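# Trace funnel pipes and set colored plugs on matching sections

## Task

The funnel pipes run hidden behind a cover and may cross, and one pipe is blocked for good. Work out which section the red-banded funnel's pipe actually ends above and rest the red plug on that section's flat front part. Then do the same for the blue plug and the blue-banded funnel. Marbles may be dropped from just above into a funnel or back into their tray. Nothing may leave the table except a marble, and even that is best avoided. Both plugs must stay in place without the robot holding them. Finish by opening the grippers and moving the arms away.

## Robot and tools

Robot and frame: two 7-joint arms, left_arm and right_arm, each with a two-finger gripper. All poses use one scene frame. The origin is on the table top midway between the arms, +x points out over the table, +z points up, and left_arm sits on the +y side. The arm names do not match left or right in the camera images.

Joint order, used in every row and in every per-joint list in a result: upper arm roll, forearm roll, waist, wrist pitch, elbow, wrist roll, shoulder.

A row is one flat list of 20 numbers, each in [-1, 1], covering both arms even when only one moves. The first 10 are left_arm: 7 joint values, then gripper position, force_limit, speed. The next 10 are right_arm in the same layout. The joint values are scaled offsets, not poses. 1.0 equals 1.427 rad for waist, shoulder, upper arm roll and elbow, 3.044 rad for forearm roll, 2.596 rad for wrist pitch and 3.91 rad for wrist roll. Stated joint ranges in rad: waist -2.744 to 2.744, shoulder -1.784 to 1.784, upper arm roll -2.901 to 2.901, elbow -3.042 to -0.152, forearm roll -2.807 to 2.807, wrist pitch 0.544 to 4.517, wrist roll -3.016 to 3.016. The true ends may differ by up to 0.018 rad.

The three gripper numbers are absolute settings, not offsets. position: +1 is fully open (140 mm), about -0.8 brings the pads together, and -1 closes until something blocks the fingers. force_limit: about 14 N at -1, 60 N at 0 and 107 N at +1, for parts up to 40 mm wide. speed: the pad gap changes at about 30 mm/s at -1, 140 at 0 and 250 at +1. To leave a gripper unchanged, repeat its last three numbers. A 0 there is a real command.

execute_actions(actions): a list of up to 15 actions. Each action is a list of up to 15 rows, one per 1/30 s control step. If an action has fewer rows, its last row is held until 15 steps (0.5 s) have passed. Joint offsets in each row count from the angles at the start of that action, not from the previous row. For the first action of a call, they count from the last angles reported. An empty list only returns the current state and images. If a row would push a joint more than 0.018 rad beyond its range, that action is refused for both arms. If the first action fails that check, or any action is malformed, the whole call is refused. A joint driven to its real end is stopped there, and the result then reports "joint sent to its limit".

Motion caps: each joint target may lead the measured angle by at most 0.248 rad (waist, shoulder, upper arm roll, elbow), 0.677 (forearm roll), 0.715 (wrist pitch) or 1.54 (wrist roll). Targets that would move the gripper more than 70 mm from where it is are scaled back. Big offsets therefore need several actions. Motion left unfinished at the end of an action may stall, so command the remainder again.

move(target, speed, blocking): target is one 20-number row. Its joint offsets count from the Joint positions in the latest result that showed them. Gripper values are applied at the start. speed, in rad/s from 0.01 to 2 (default 0.5), is the peak rate of whichever joint has farthest to go. All joints finish together, so the gripper traces a curve. Paths last between 0.5 and 10 s and do not avoid obstacles or the other arm. The result adds a move: line: the ending (done, off_target, moving, held, fault), limits=held or limits=none, and each arm's joint farthest from its target. With blocking=false you get a reply after 0.5 s. Until a result shows the move has ended, use wait or stop before sending rows or another move. Faster moves and targets set deeper past a contact hit and press harder.

wait(seconds): 0 to 10. The arms keep their last commands, and any running move continues. stop(): brakes a running move. The fingers keep moving, and the arm needs braking room. zoom_image(camera, region): region is [x0, y0, x1, y1] in pixels of that camera's last image, at most 504 by 504. The cameras are cam_head_left, cam_head_right, cam_high, cam_low, cam_left_wrist and cam_right_wrist, all 672x504. finished_scene(scene): pass the current scene's number once the goal is met and stable. This cannot be undone.

Reading results: each gripper's end_effector_position (m) and end_effector_quat_wxyz are given in the scene frame. The printed position can be off, especially at long reach. That point lies between the closed pads. Fingertips extend about 33 mm past it when closed and 9 mm when open, and closing pushes them about 24 mm farther out, so leave room above surfaces. The fingers point along the gripper's +z and close along its y. object_status: 0 moving, 1 blocked while opening, 2 blocked while closing (a grip), 3 at the commanded position or pads touching. After closing at -1, check for 2. To squeeze harder, raise force_limit and change position slightly, for example from -1 to -0.98. position_measured runs from 3 (open) to 230 (pads touching). The result also lists Joint positions, Joint velocities, Joint targets, torques and external torque estimates. Calls that ran actions also list step readings, where HELD marks steps an arm was held back. "joint command not followed" means a clearance check altered joint targets.

Avoid: torque on a joint reaching 85 N m (waist, shoulder, upper arm roll, elbow) or 11 N m (forearm roll, wrist pitch, wrist roll). Avoid any outside force of 85 N on an arm, including the held part's weight. Either one halts that arm for 10 s and drops the rest of the call. Keep the arms from striking or pressing on each other. Knock nothing but marbles off the table, and avoid drops, slams and hard pushes. Parts may be tugged or nudged briefly by outside disturbances. Long holds heat motors, and MOTOR HOT warns before an OVER-TEMPERATURE FAULT brakes the arm. While you are composing a reply, the robot keeps holding its last command.

Each tool is called after "Call:" as name(argument=value, ...), one argument or row to a line, values as JSON.

## Session

Call:
execute_actions(
  actions=[],
)

Scene clock: 0.00 s.
left_arm: end_effector_position=(+0.2209, +0.1695, +0.2975) position_measured=3 object_status=3 end_effector_quat_wxyz=(-0.011, +0.337, +0.732, +0.592) | right_arm: end_effector_position=(+0.5020, -0.6594, +0.1826) position_measured=3 object_status=3 end_effector_quat_wxyz=(+0.007, +0.557, +0.824, +0.107)
Joint names: [upper arm roll, forearm roll, waist, wrist pitch, elbow, wrist roll, shoulder]
Joint positions: left_arm=[-0.108  0.553 -1.246  1.091 -2.216  0.889  0.035] | right_arm=[-0.065  0.268 -0.634  2.15  -1.973  2.082  0.166]
Joint velocities: left_arm=[-0.     0.    -0.001  0.    -0.     0.001 -0.001] | right_arm=[-0.001 -0.001  0.001  0.001  0.001  0.     0.001]
Joint torques (N m, as the joint torque sensors report them, + toward a larger angle): no reading
External joint torques (N m, as the arm's controller estimates them; a push from outside toward a larger angle lowers the number): no reading
Joint targets: left_arm=[-0.108 0.553 -1.246 1.091 -2.216 0.889 0.035] | right_arm=[-0.065 0.268 -0.634 2.150 -1.973 2.082 0.166]

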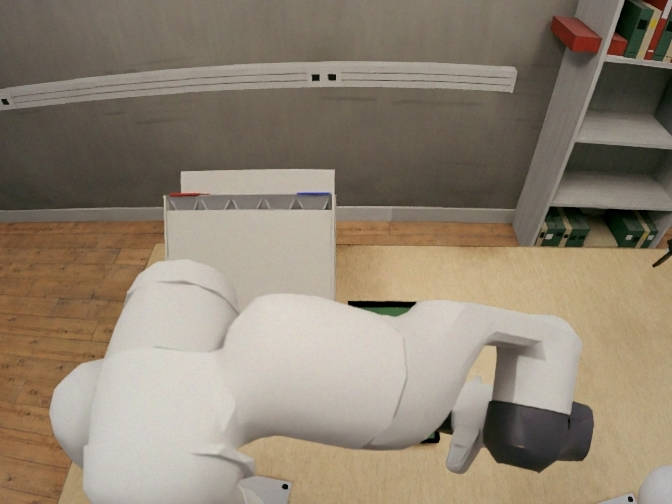

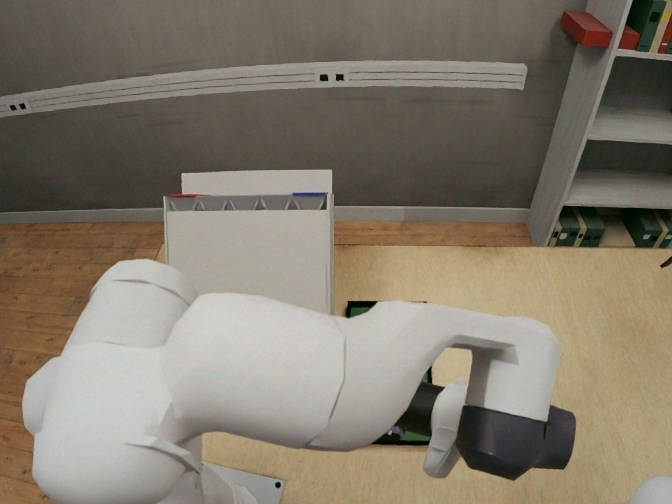

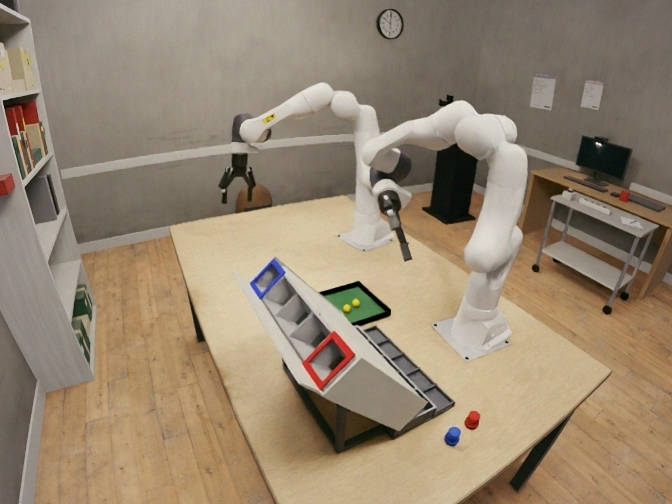

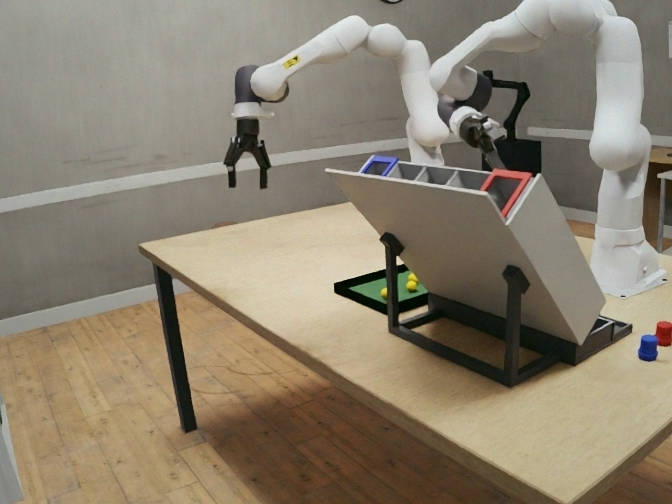

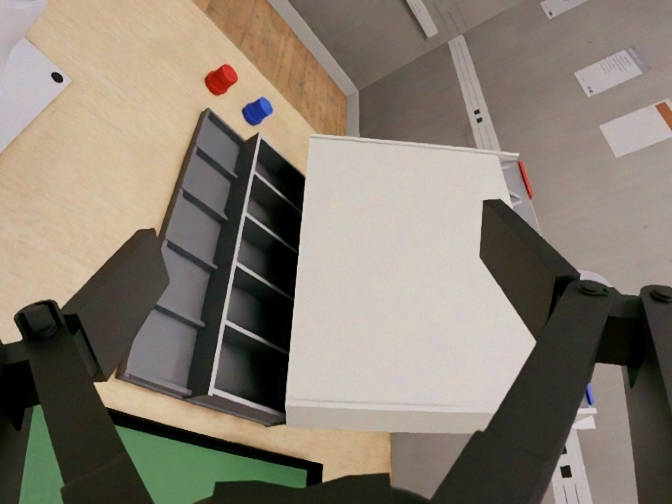

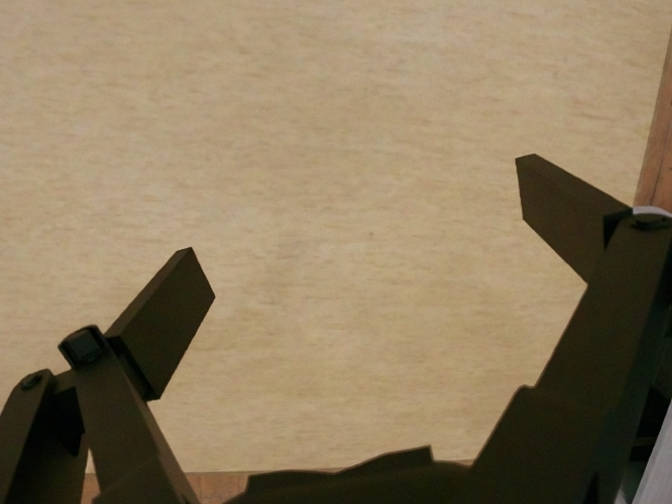

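Call:
zoom_image(
  camera="cam_high",
  region=[225, 245, 405, 405],
)

Call:
zoom_image(
  camera="cam_low",
  region=[310, 140, 560, 330],
)

Region (225, 245, 405, 405) of cam_high's 672x504 image, scaled by 2.800, with more detail than that image has.

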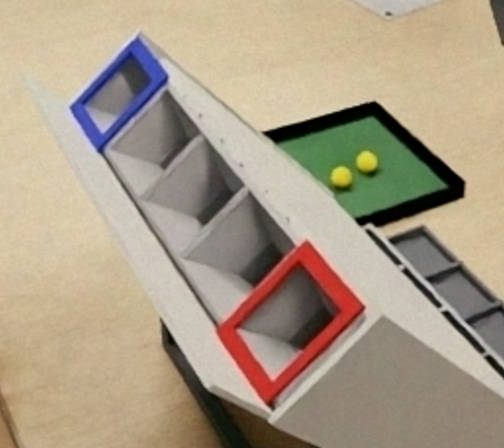

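Region (310, 140, 560, 330) of cam_low's 672x504 image, scaled by 2.016, with more detail than that image has; it fills the top 383 rows of this view, and the rest is white.

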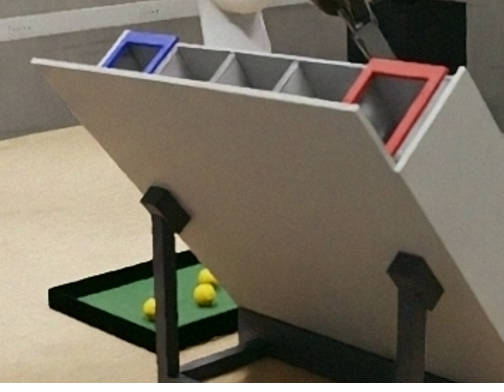

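Call:
move(
  target=[0.0757,-0.18,0.4982,0.4811,-0.0603,0.0795,0.002,0.3,-0.4,0.3,0,0,0,0,0,0,0,1,0,0],
  speed=1.8,
)

Scene clock: 54.50 s.
left_arm: end_effector_position=(+0.4417, +0.0560, +0.1211) position_measured=91 object_status=3 end_effector_quat_wxyz=(+0.003, +0.143, +0.990, +0.003) | right_arm: end_effector_position=(+0.5020, -0.6594, +0.1826) position_measured=3 object_status=3 end_effector_quat_wxyz=(+0.007, +0.557, +0.824, +0.107)
Joint names: [upper arm roll, forearm roll, waist, wrist pitch, elbow, wrist roll, shoulder]
Joint positions: left_arm=[ 0.002  0.01  -0.536  2.338 -2.299  1.195  0.036] | right_arm=[-0.065  0.268 -0.634  2.15  -1.973  2.082  0.166]
Joint velocities: left_arm=[ 0.     0.     0.    -0.    -0.     0.004  0.001] | right_arm=[ 0.     0.    -0.001 -0.001  0.002  0.     0.001]
Joint torques (N m, as the joint torque sensors report them, + toward a larger angle): left_arm=[ -1.37  -0.49   0.22   2.76  20.08   0.07 -29.51] | right_arm=[  0.37   0.86   0.81   2.3   22.07   0.05 -37.71]
External joint torques (N m, as the arm's controller estimates them; a push from outside toward a larger angle lowers the number): left_arm=[-1.34 -1.08  0.3   0.33 -1.69  0.07  1.26] | right_arm=[ 0.57  0.03  0.85 -0.05 -1.47  0.04 -0.89]
Joint targets: left_arm=[0.000 0.006 -0.535 2.340 -2.302 1.200 0.038] | right_arm=[-0.065 0.268 -0.634 2.150 -1.973 2.082 0.166]
move: done; limits=none; left_arm: farthest joint: the forearm roll, 0.005 radians from its target (0.548 radians at the start); right_arm: farthest joint: the waist, 0.000 radians from its target (0.000 radians at the start)

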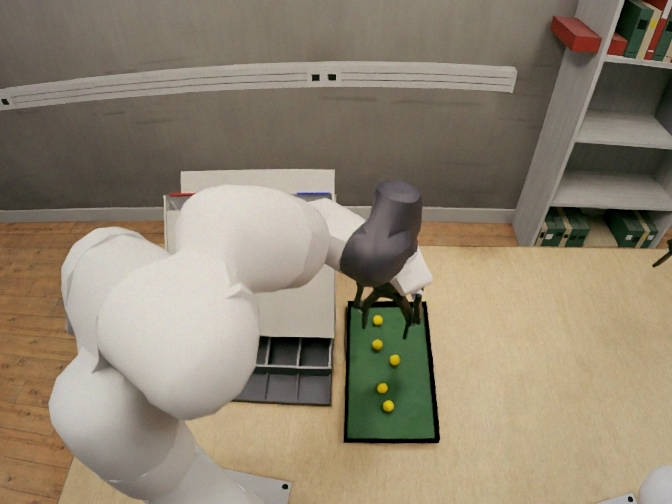

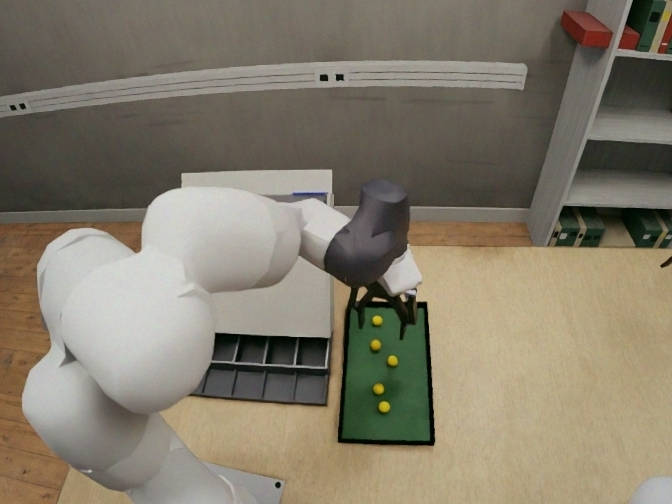

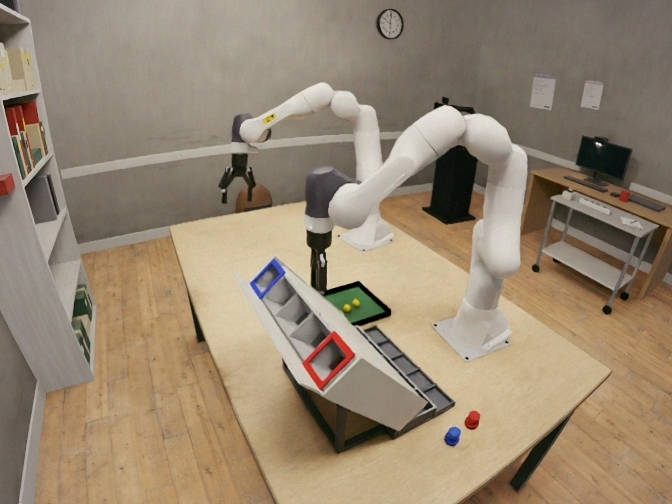

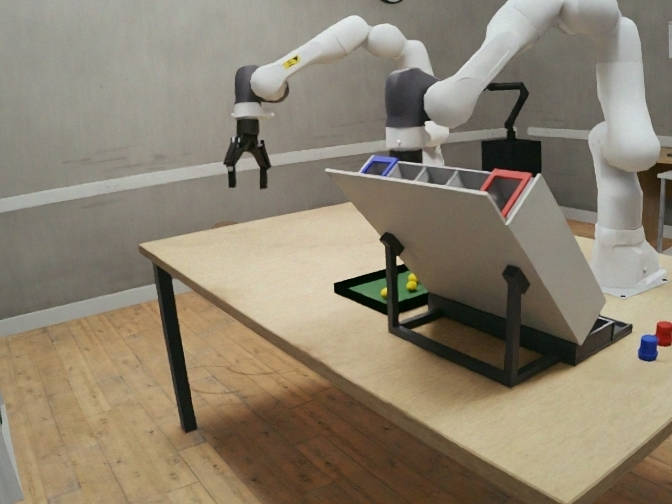

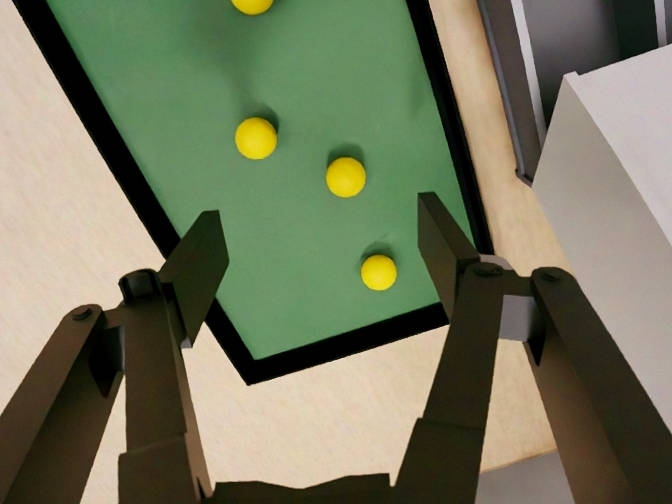

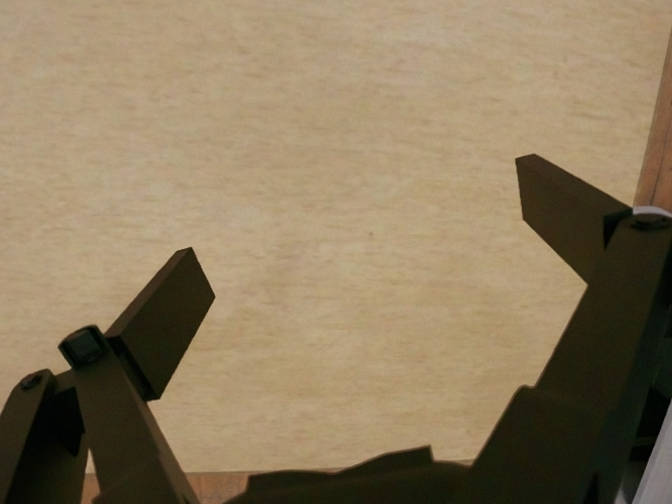

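Call:
execute_actions(
  actions=[],
)

Scene clock: 77.03 s.
left_arm: end_effector_position=(+0.4417, +0.0559, +0.1210) position_measured=91 object_status=3 end_effector_quat_wxyz=(+0.003, +0.144, +0.990, +0.003) | right_arm: end_effector_position=(+0.5020, -0.6594, +0.1826) position_measured=3 object_status=3 end_effector_quat_wxyz=(+0.007, +0.557, +0.824, +0.107)
Joint names: [upper arm roll, forearm roll, waist, wrist pitch, elbow, wrist roll, shoulder]
Joint positions: left_arm=[ 0.002  0.01  -0.536  2.338 -2.3    1.197  0.036] | right_arm=[-0.065  0.268 -0.634  2.15  -1.973  2.082  0.166]
Joint velocities: left_arm=[ 0.002 -0.001  0.    -0.    -0.001  0.    -0.   ] | right_arm=[ 0.    -0.     0.    -0.     0.001  0.    -0.   ]
Joint torques (N m, as the joint torque sensors report them, + toward a larger angle): left_arm=[ -1.    -0.56   1.02   2.74  20.19   0.13 -29.76] | right_arm=[ -0.02   0.85   0.65   2.32  21.85   0.02 -37.78]
External joint torques (N m, as the arm's controller estimates them; a push from outside toward a larger angle lowers the number): left_arm=[-1.11 -1.14  0.93  0.31 -1.56  0.13  1.02] | right_arm=[ 0.1   0.02  0.61 -0.02 -1.69  0.   -0.9 ]
Joint targets: left_arm=[0.000 0.006 -0.535 2.340 -2.302 1.200 0.038] | right_arm=[-0.065 0.268 -0.634 2.150 -1.973 2.082 0.166]

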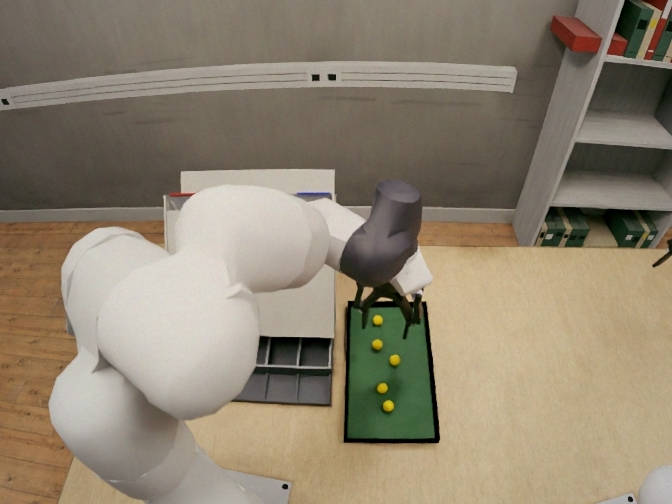

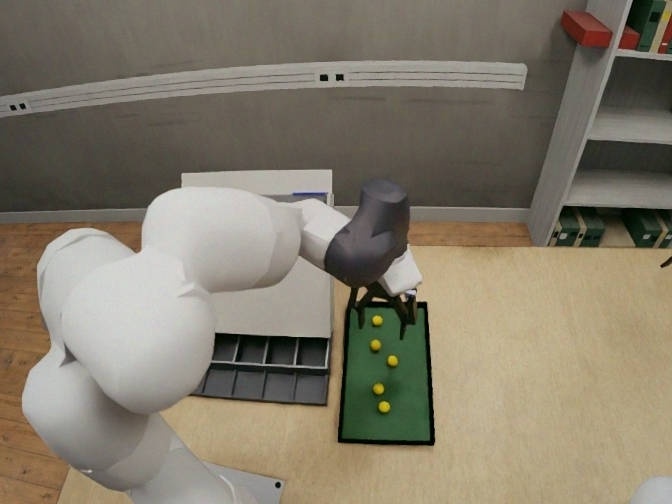

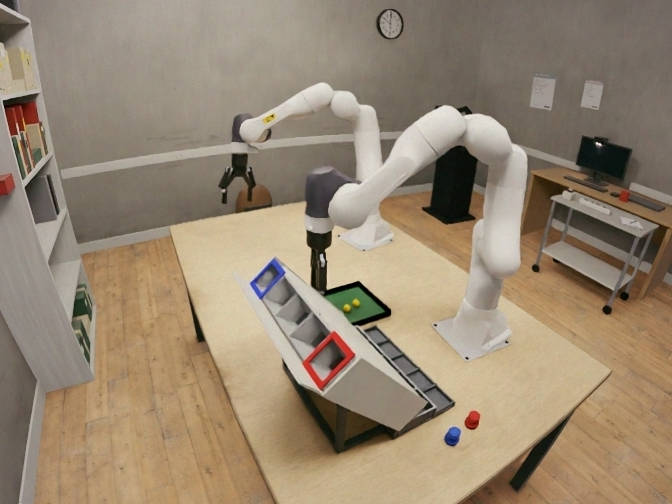

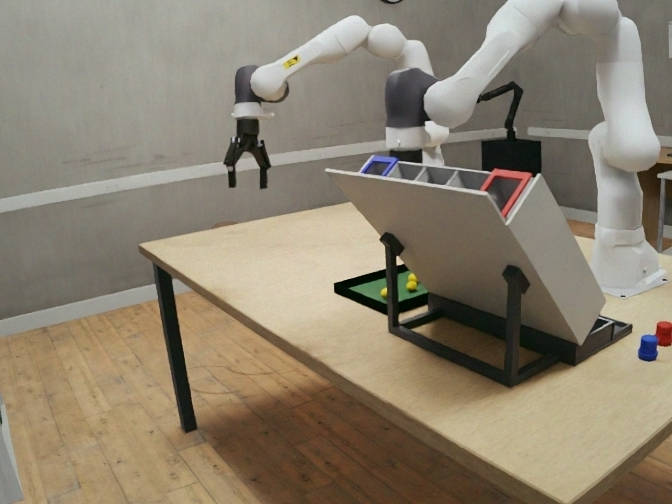

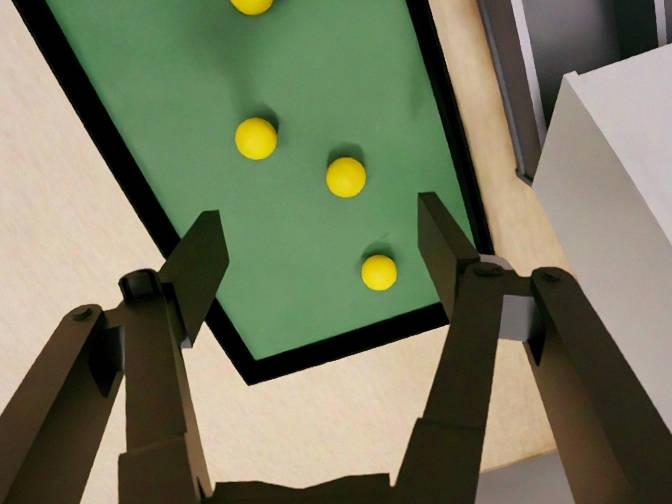

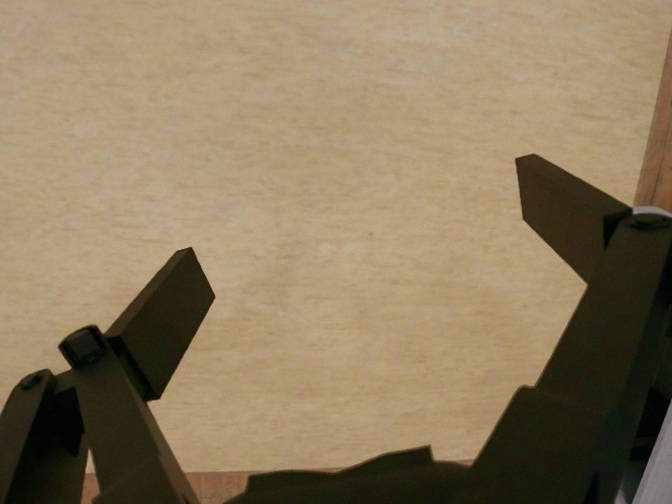

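Call:
execute_actions(
  actions=[
    [[-0.0014,-0.0013,0.0003,0,-0.0005,0.0008,0.0015,-0.2,-0.4,0.3,0,0,0,0,0,0,0,1,0,0],[-0.0014,-0.0013,0.0011,0.0008,-0.0021,0.0008,0.0058,-0.2,-0.4,0.3,0,0,0,0,0,0,0,1,0,0],[-0.0014,-0.0013,0.0024,0.0038,-0.0047,0.0008,0.0127,-0.2,-0.4,0.3,0,0,0,0,0,0,0,1,0,0],[-0.0014,-0.0013,0.0041,0.0158,-0.0081,0.0008,0.0218,-0.2,-0.4,0.3,0,0,0,0,0,0,0,1,0,0],[-0.0014,-0.0013,0.0061,0.0301,-0.0121,0.0008,0.0326,-0.2,-0.4,0.3,0,0,0,0,0,0,0,1,0,0],[-0.0014,-0.0013,0.0083,0.0452,-0.0165,0.0008,0.0444,-0.2,-0.4,0.3,0,0,0,0,0,0,0,1,0,0],[-0.0014,-0.0013,0.0106,0.0595,-0.021,0.0008,0.0566,-0.2,-0.4,0.3,0,0,0,0,0,0,0,1,0,0],[-0.0014,-0.0013,0.0128,0.0723,-0.0253,0.0008,0.0684,-0.2,-0.4,0.3,0,0,0,0,0,0,0,1,0,0],[-0.0014,-0.0013,0.0148,0.0836,-0.0293,0.0008,0.0792,-0.2,-0.4,0.3,0,0,0,0,0,0,0,1,0,0],[-0.0014,-0.0013,0.0165,0.0919,-0.0327,0.0008,0.0883,-0.2,-0.4,0.3,0,0,0,0,0,0,0,1,0,0],[-0.0014,-0.0013,0.0178,0.0971,-0.0353,0.0008,0.0953,-0.2,-0.4,0.3,0,0,0,0,0,0,0,1,0,0],[-0.0014,-0.0013,0.0186,0.0994,-0.0369,0.0008,0.0996,-0.2,-0.4,0.3,0,0,0,0,0,0,0,1,0,0],[-0.0014,-0.0013,0.0189,0.0971,-0.0374,0.0008,0.1011,-0.2,-0.4,0.3,0,0,0,0,0,0,0,1,0,0],[-0.0014,-0.0013,0.0189,0.0889,-0.0374,0.0008,0.1011,-0.2,-0.4,0.3,0,0,0,0,0,0,0,1,0,0],[-0.0014,-0.0013,0.0189,0.0753,-0.0374,0.0008,0.1011,-1,-0.4,-0.3,0,0,0,0,0,0,0,1,0,0]],
  ],
)

Call:
execute_actions(
  actions=[],
)

Scene clock: 118.70 s.
left_arm: end_effector_position=(+0.4455, +0.0665, +0.0441) position_measured=154 object_status=0 end_effector_quat_wxyz=(+0.002, +0.133, +0.991, +0.002) | right_arm: end_effector_position=(+0.5020, -0.6594, +0.1826) position_measured=3 object_status=3 end_effector_quat_wxyz=(+0.007, +0.557, +0.824, +0.107)
Joint names: [upper arm roll, forearm roll, waist, wrist pitch, elbow, wrist roll, shoulder]
Joint positions: left_arm=[-0.     0.01  -0.513  2.53  -2.351  1.197  0.178] | right_arm=[-0.065  0.268 -0.634  2.15  -1.973  2.082  0.166]
Joint velocities: left_arm=[-0.001  0.     0.017 -0.    -0.044 -0.001  0.096] | right_arm=[ 0.    -0.    -0.001 -0.001  0.     0.001  0.001]
Joint torques (N m, as the joint torque sensors report them, + toward a larger angle): left_arm=[ -0.82  -0.5    0.59   3.07  21.6    0.06 -35.6 ] | right_arm=[ -0.1    0.84   0.65   2.31  21.89   0.05 -37.44]
External joint torques (N m, as the arm's controller estimates them; a push from outside toward a larger angle lowers the number): left_arm=[-0.34 -0.99  1.2   0.26 -0.43  0.06  1.94] | right_arm=[ 0.24  0.01  0.84 -0.04 -1.65  0.04 -0.55]
Joint targets: left_arm=[-0.000 0.006 -0.509 2.534 -2.353 1.200 0.181] | right_arm=[-0.065 0.268 -0.634 2.150 -1.973 2.082 0.166]
Step readings (joint positions):
0: left_arm=[0.001 0.010 -0.536 2.338 -2.300 1.197 0.036] | right_arm=[-0.065 0.268 -0.634 2.150 -1.973 2.082 0.166]
1: left_arm=[0.001 0.010 -0.536 2.338 -2.300 1.197 0.036] | right_arm=[-0.065 0.268 -0.634 2.150 -1.973 2.082 0.166]
2: left_arm=[0.001 0.010 -0.536 2.338 -2.300 1.197 0.037] | right_arm=[-0.065 0.268 -0.634 2.150 -1.973 2.082 0.166]
4: left_arm=[0.001 0.010 -0.536 2.346 -2.301 1.197 0.044] | right_arm=[-0.065 0.268 -0.634 2.150 -1.973 2.082 0.166]
8: left_arm=[-0.000 0.010 -0.528 2.418 -2.317 1.197 0.092] | right_arm=[-0.065 0.268 -0.634 2.150 -1.973 2.082 0.166]
15: Joint positions above

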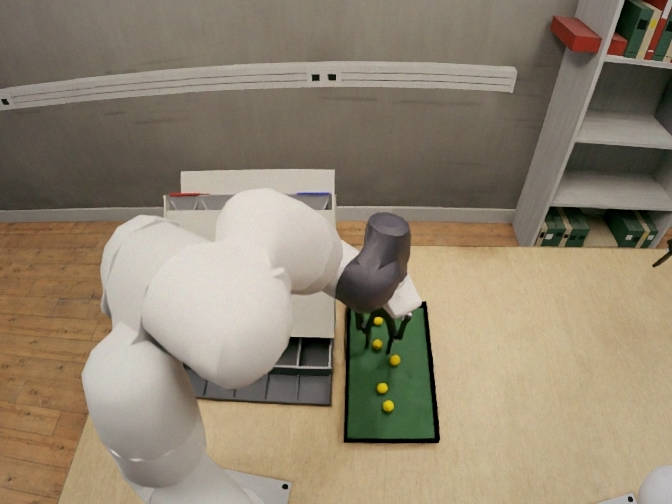

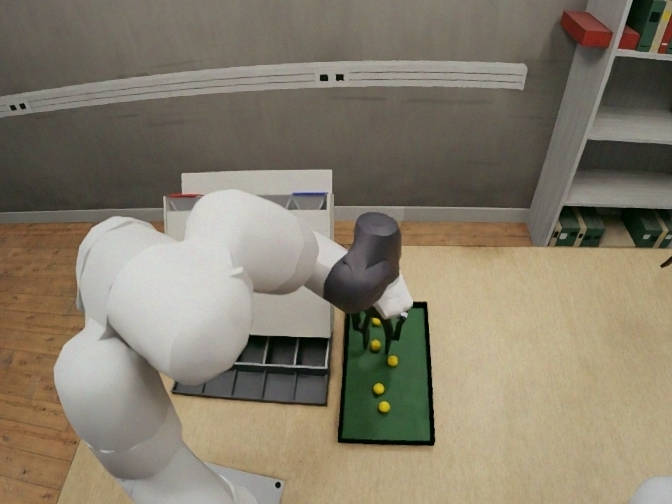

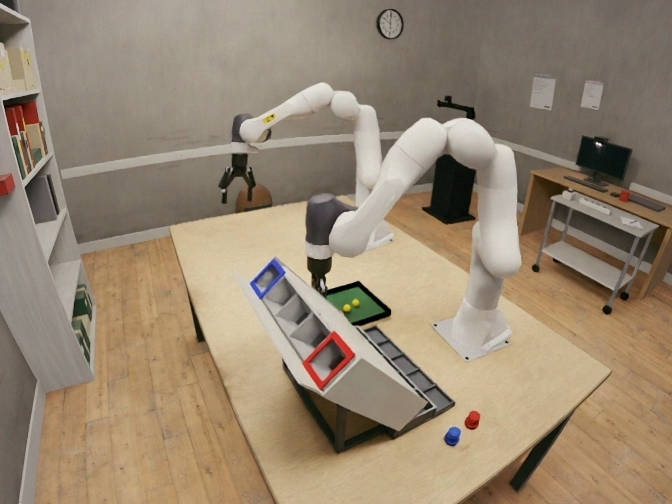

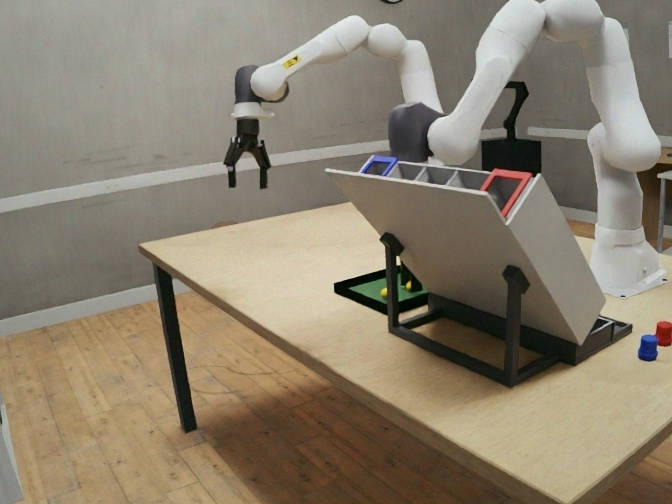

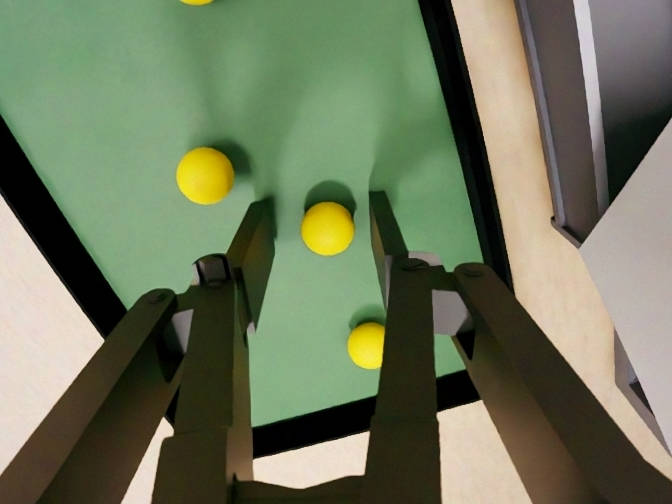

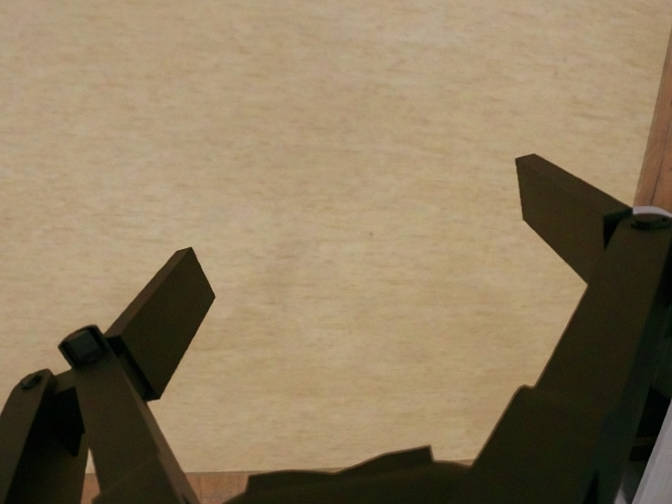

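Scene clock: 118.70 s.
left_arm: end_effector_position=(+0.4455, +0.0665, +0.0441) position_measured=154 object_status=0 end_effector_quat_wxyz=(+0.002, +0.133, +0.991, +0.002) | right_arm: end_effector_position=(+0.5020, -0.6594, +0.1826) position_measured=3 object_status=3 end_effector_quat_wxyz=(+0.007, +0.557, +0.824, +0.107)
Joint names: [upper arm roll, forearm roll, waist, wrist pitch, elbow, wrist roll, shoulder]
Joint positions: left_arm=[-0.     0.01  -0.513  2.53  -2.351  1.197  0.178] | right_arm=[-0.065  0.268 -0.634  2.15  -1.973  2.082  0.166]
Joint velocities: left_arm=[-0.001  0.     0.017 -0.    -0.044 -0.001  0.096] | right_arm=[ 0.    -0.    -0.001 -0.001  0.     0.001  0.001]
Joint torques (N m, as the joint torque sensors report them, + toward a larger angle): left_arm=[ -0.82  -0.5    0.59   3.07  21.6    0.06 -35.6 ] | right_arm=[ -0.1    0.84   0.65   2.31  21.89   0.05 -37.44]
External joint torques (N m, as the arm's controller estimates them; a push from outside toward a larger angle lowers the number): left_arm=[-0.34 -0.99  1.2   0.26 -0.43  0.06  1.94] | right_arm=[ 0.24  0.01  0.84 -0.04 -1.65  0.04 -0.55]
Joint targets: left_arm=[-0.000 0.006 -0.509 2.534 -2.353 1.200 0.181] | right_arm=[-0.065 0.268 -0.634 2.150 -1.973 2.082 0.166]

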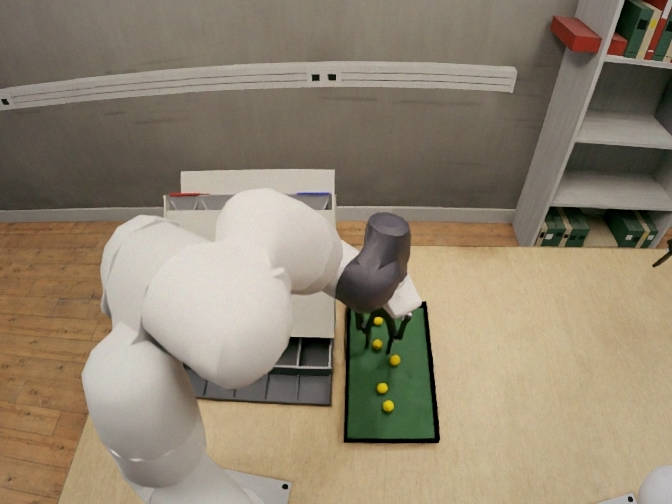

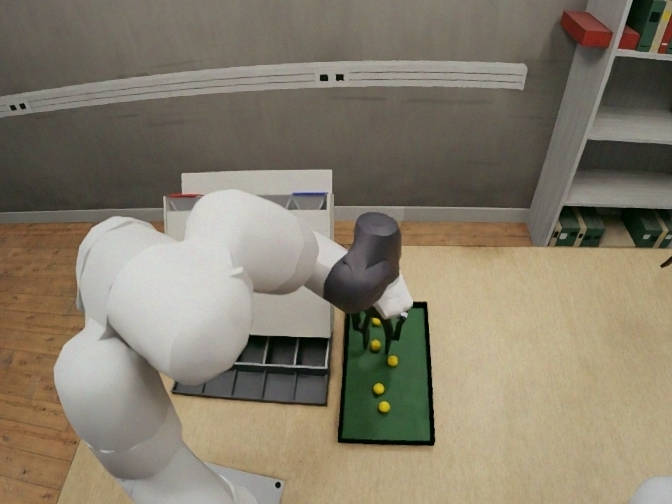

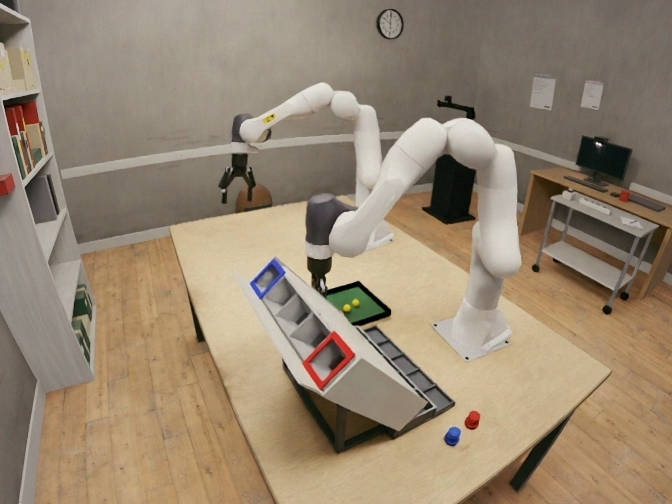

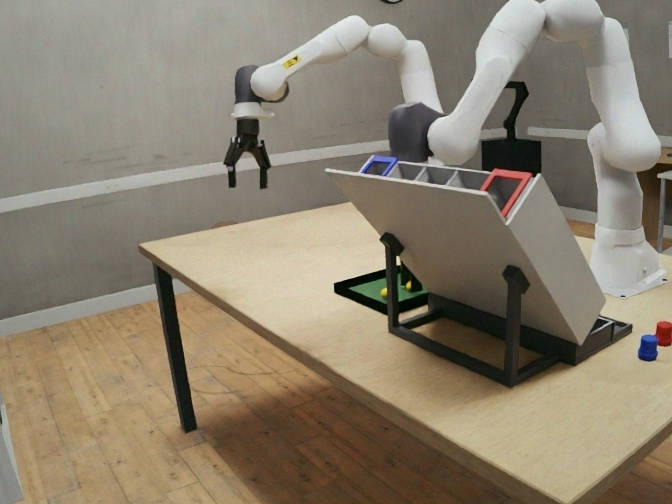

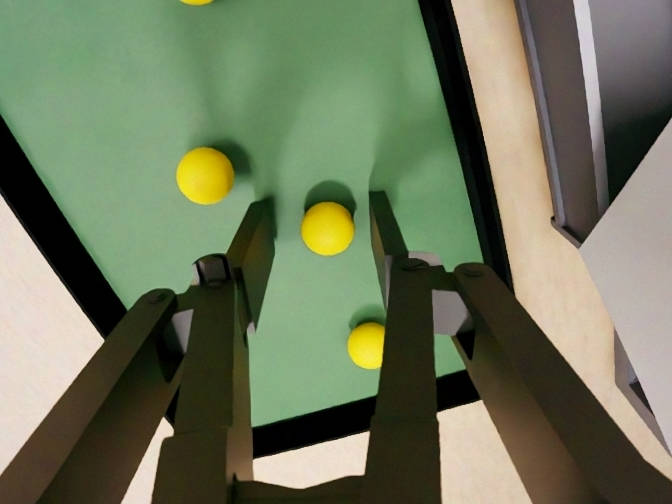

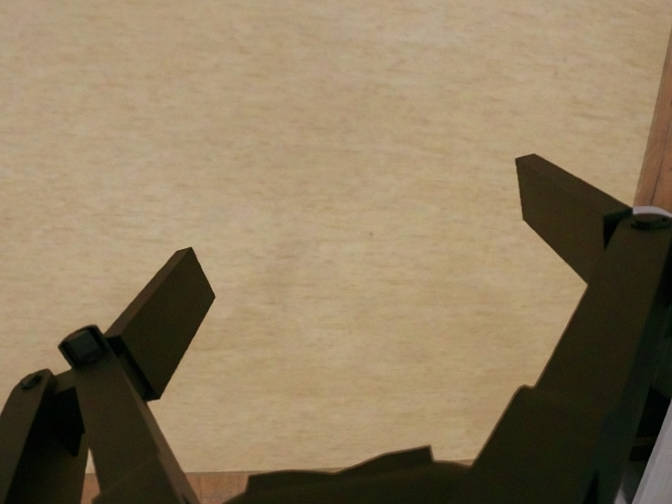

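Call:
execute_actions(
  actions=[],
)

Scene clock: 157.03 s.
left_arm: end_effector_position=(+0.4448, +0.0675, +0.0422) position_measured=197 object_status=2 end_effector_quat_wxyz=(+0.001, +0.133, +0.991, +0.003) | right_arm: end_effector_position=(+0.5020, -0.6594, +0.1826) position_measured=3 object_status=3 end_effector_quat_wxyz=(+0.007, +0.557, +0.824, +0.107)
Joint names: [upper arm roll, forearm roll, waist, wrist pitch, elbow, wrist roll, shoulder]
Joint positions: left_arm=[-0.     0.01  -0.512  2.532 -2.353  1.197  0.181] | right_arm=[-0.065  0.268 -0.634  2.15  -1.973  2.082  0.166]
Joint velocities: left_arm=[ 0.001  0.001 -0.    -0.     0.001 -0.     0.001] | right_arm=[ 0.    -0.001  0.001  0.001 -0.001 -0.001 -0.   ]
Joint torques (N m, as the joint torque sensors report them, + toward a larger angle): left_arm=[ -0.44  -0.42   1.27   2.73  19.56   0.15 -33.79] | right_arm=[ -0.23   0.86   0.7    2.29  22.14   0.02 -37.48]
External joint torques (N m, as the arm's controller estimates them; a push from outside toward a larger angle lowers the number): left_arm=[-0.55 -0.88  1.33  0.3   0.19  0.15 -0.61] | right_arm=[ 0.    0.03  0.78 -0.06 -1.42  0.01 -0.51]
Joint targets: left_arm=[-0.000 0.006 -0.509 2.534 -2.353 1.200 0.181] | right_arm=[-0.065 0.268 -0.634 2.150 -1.973 2.082 0.166]

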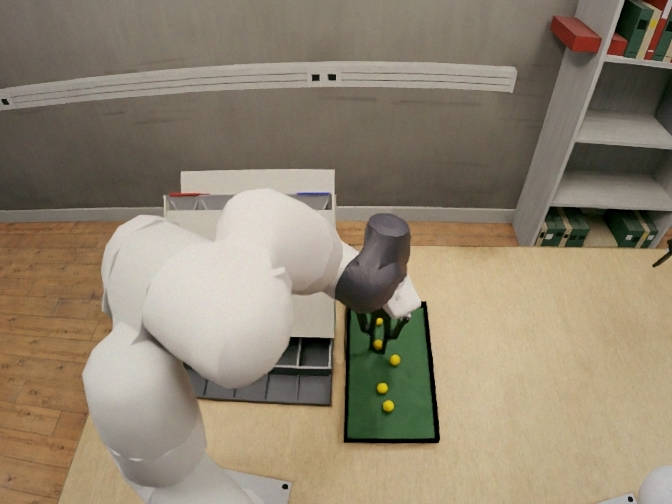

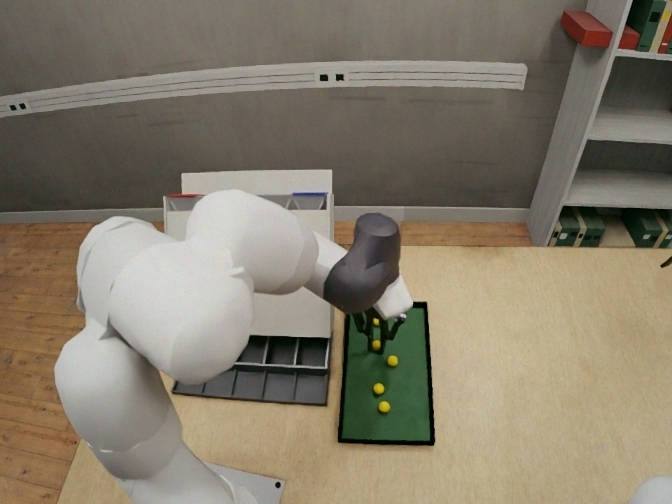

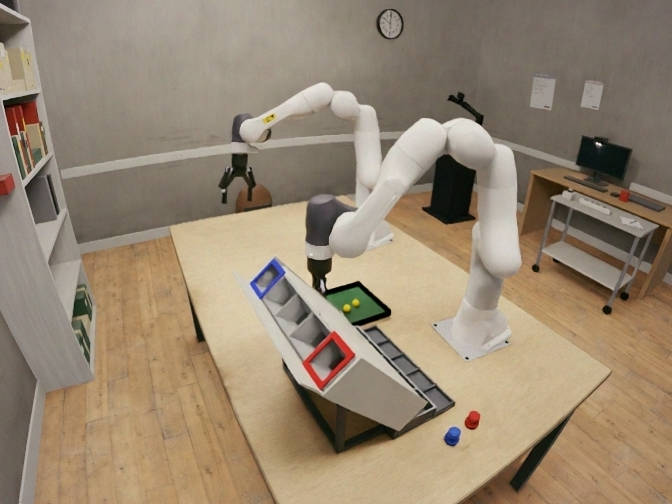

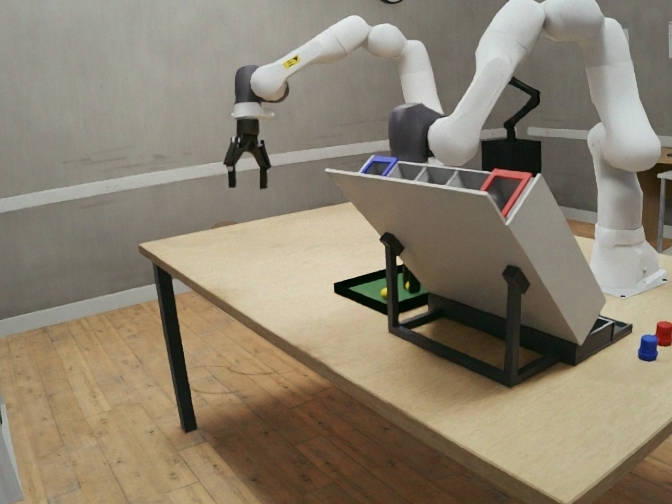

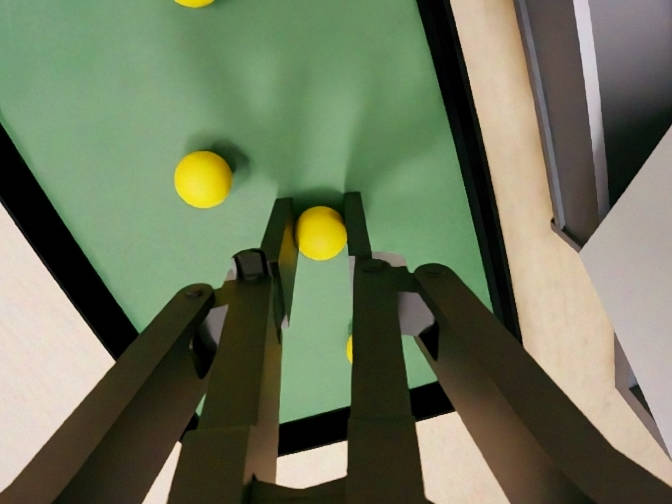

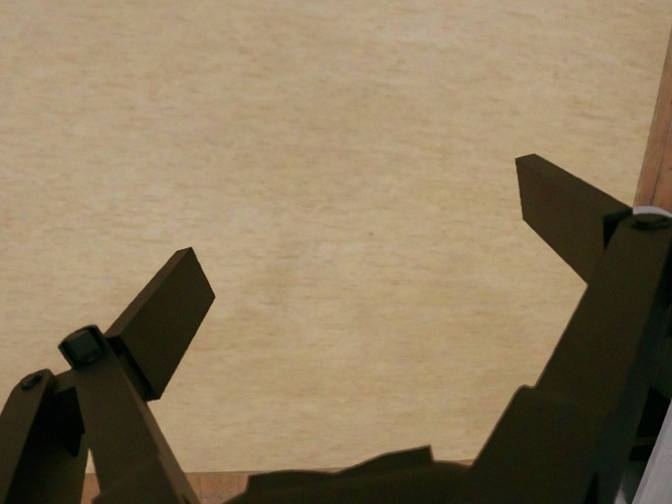

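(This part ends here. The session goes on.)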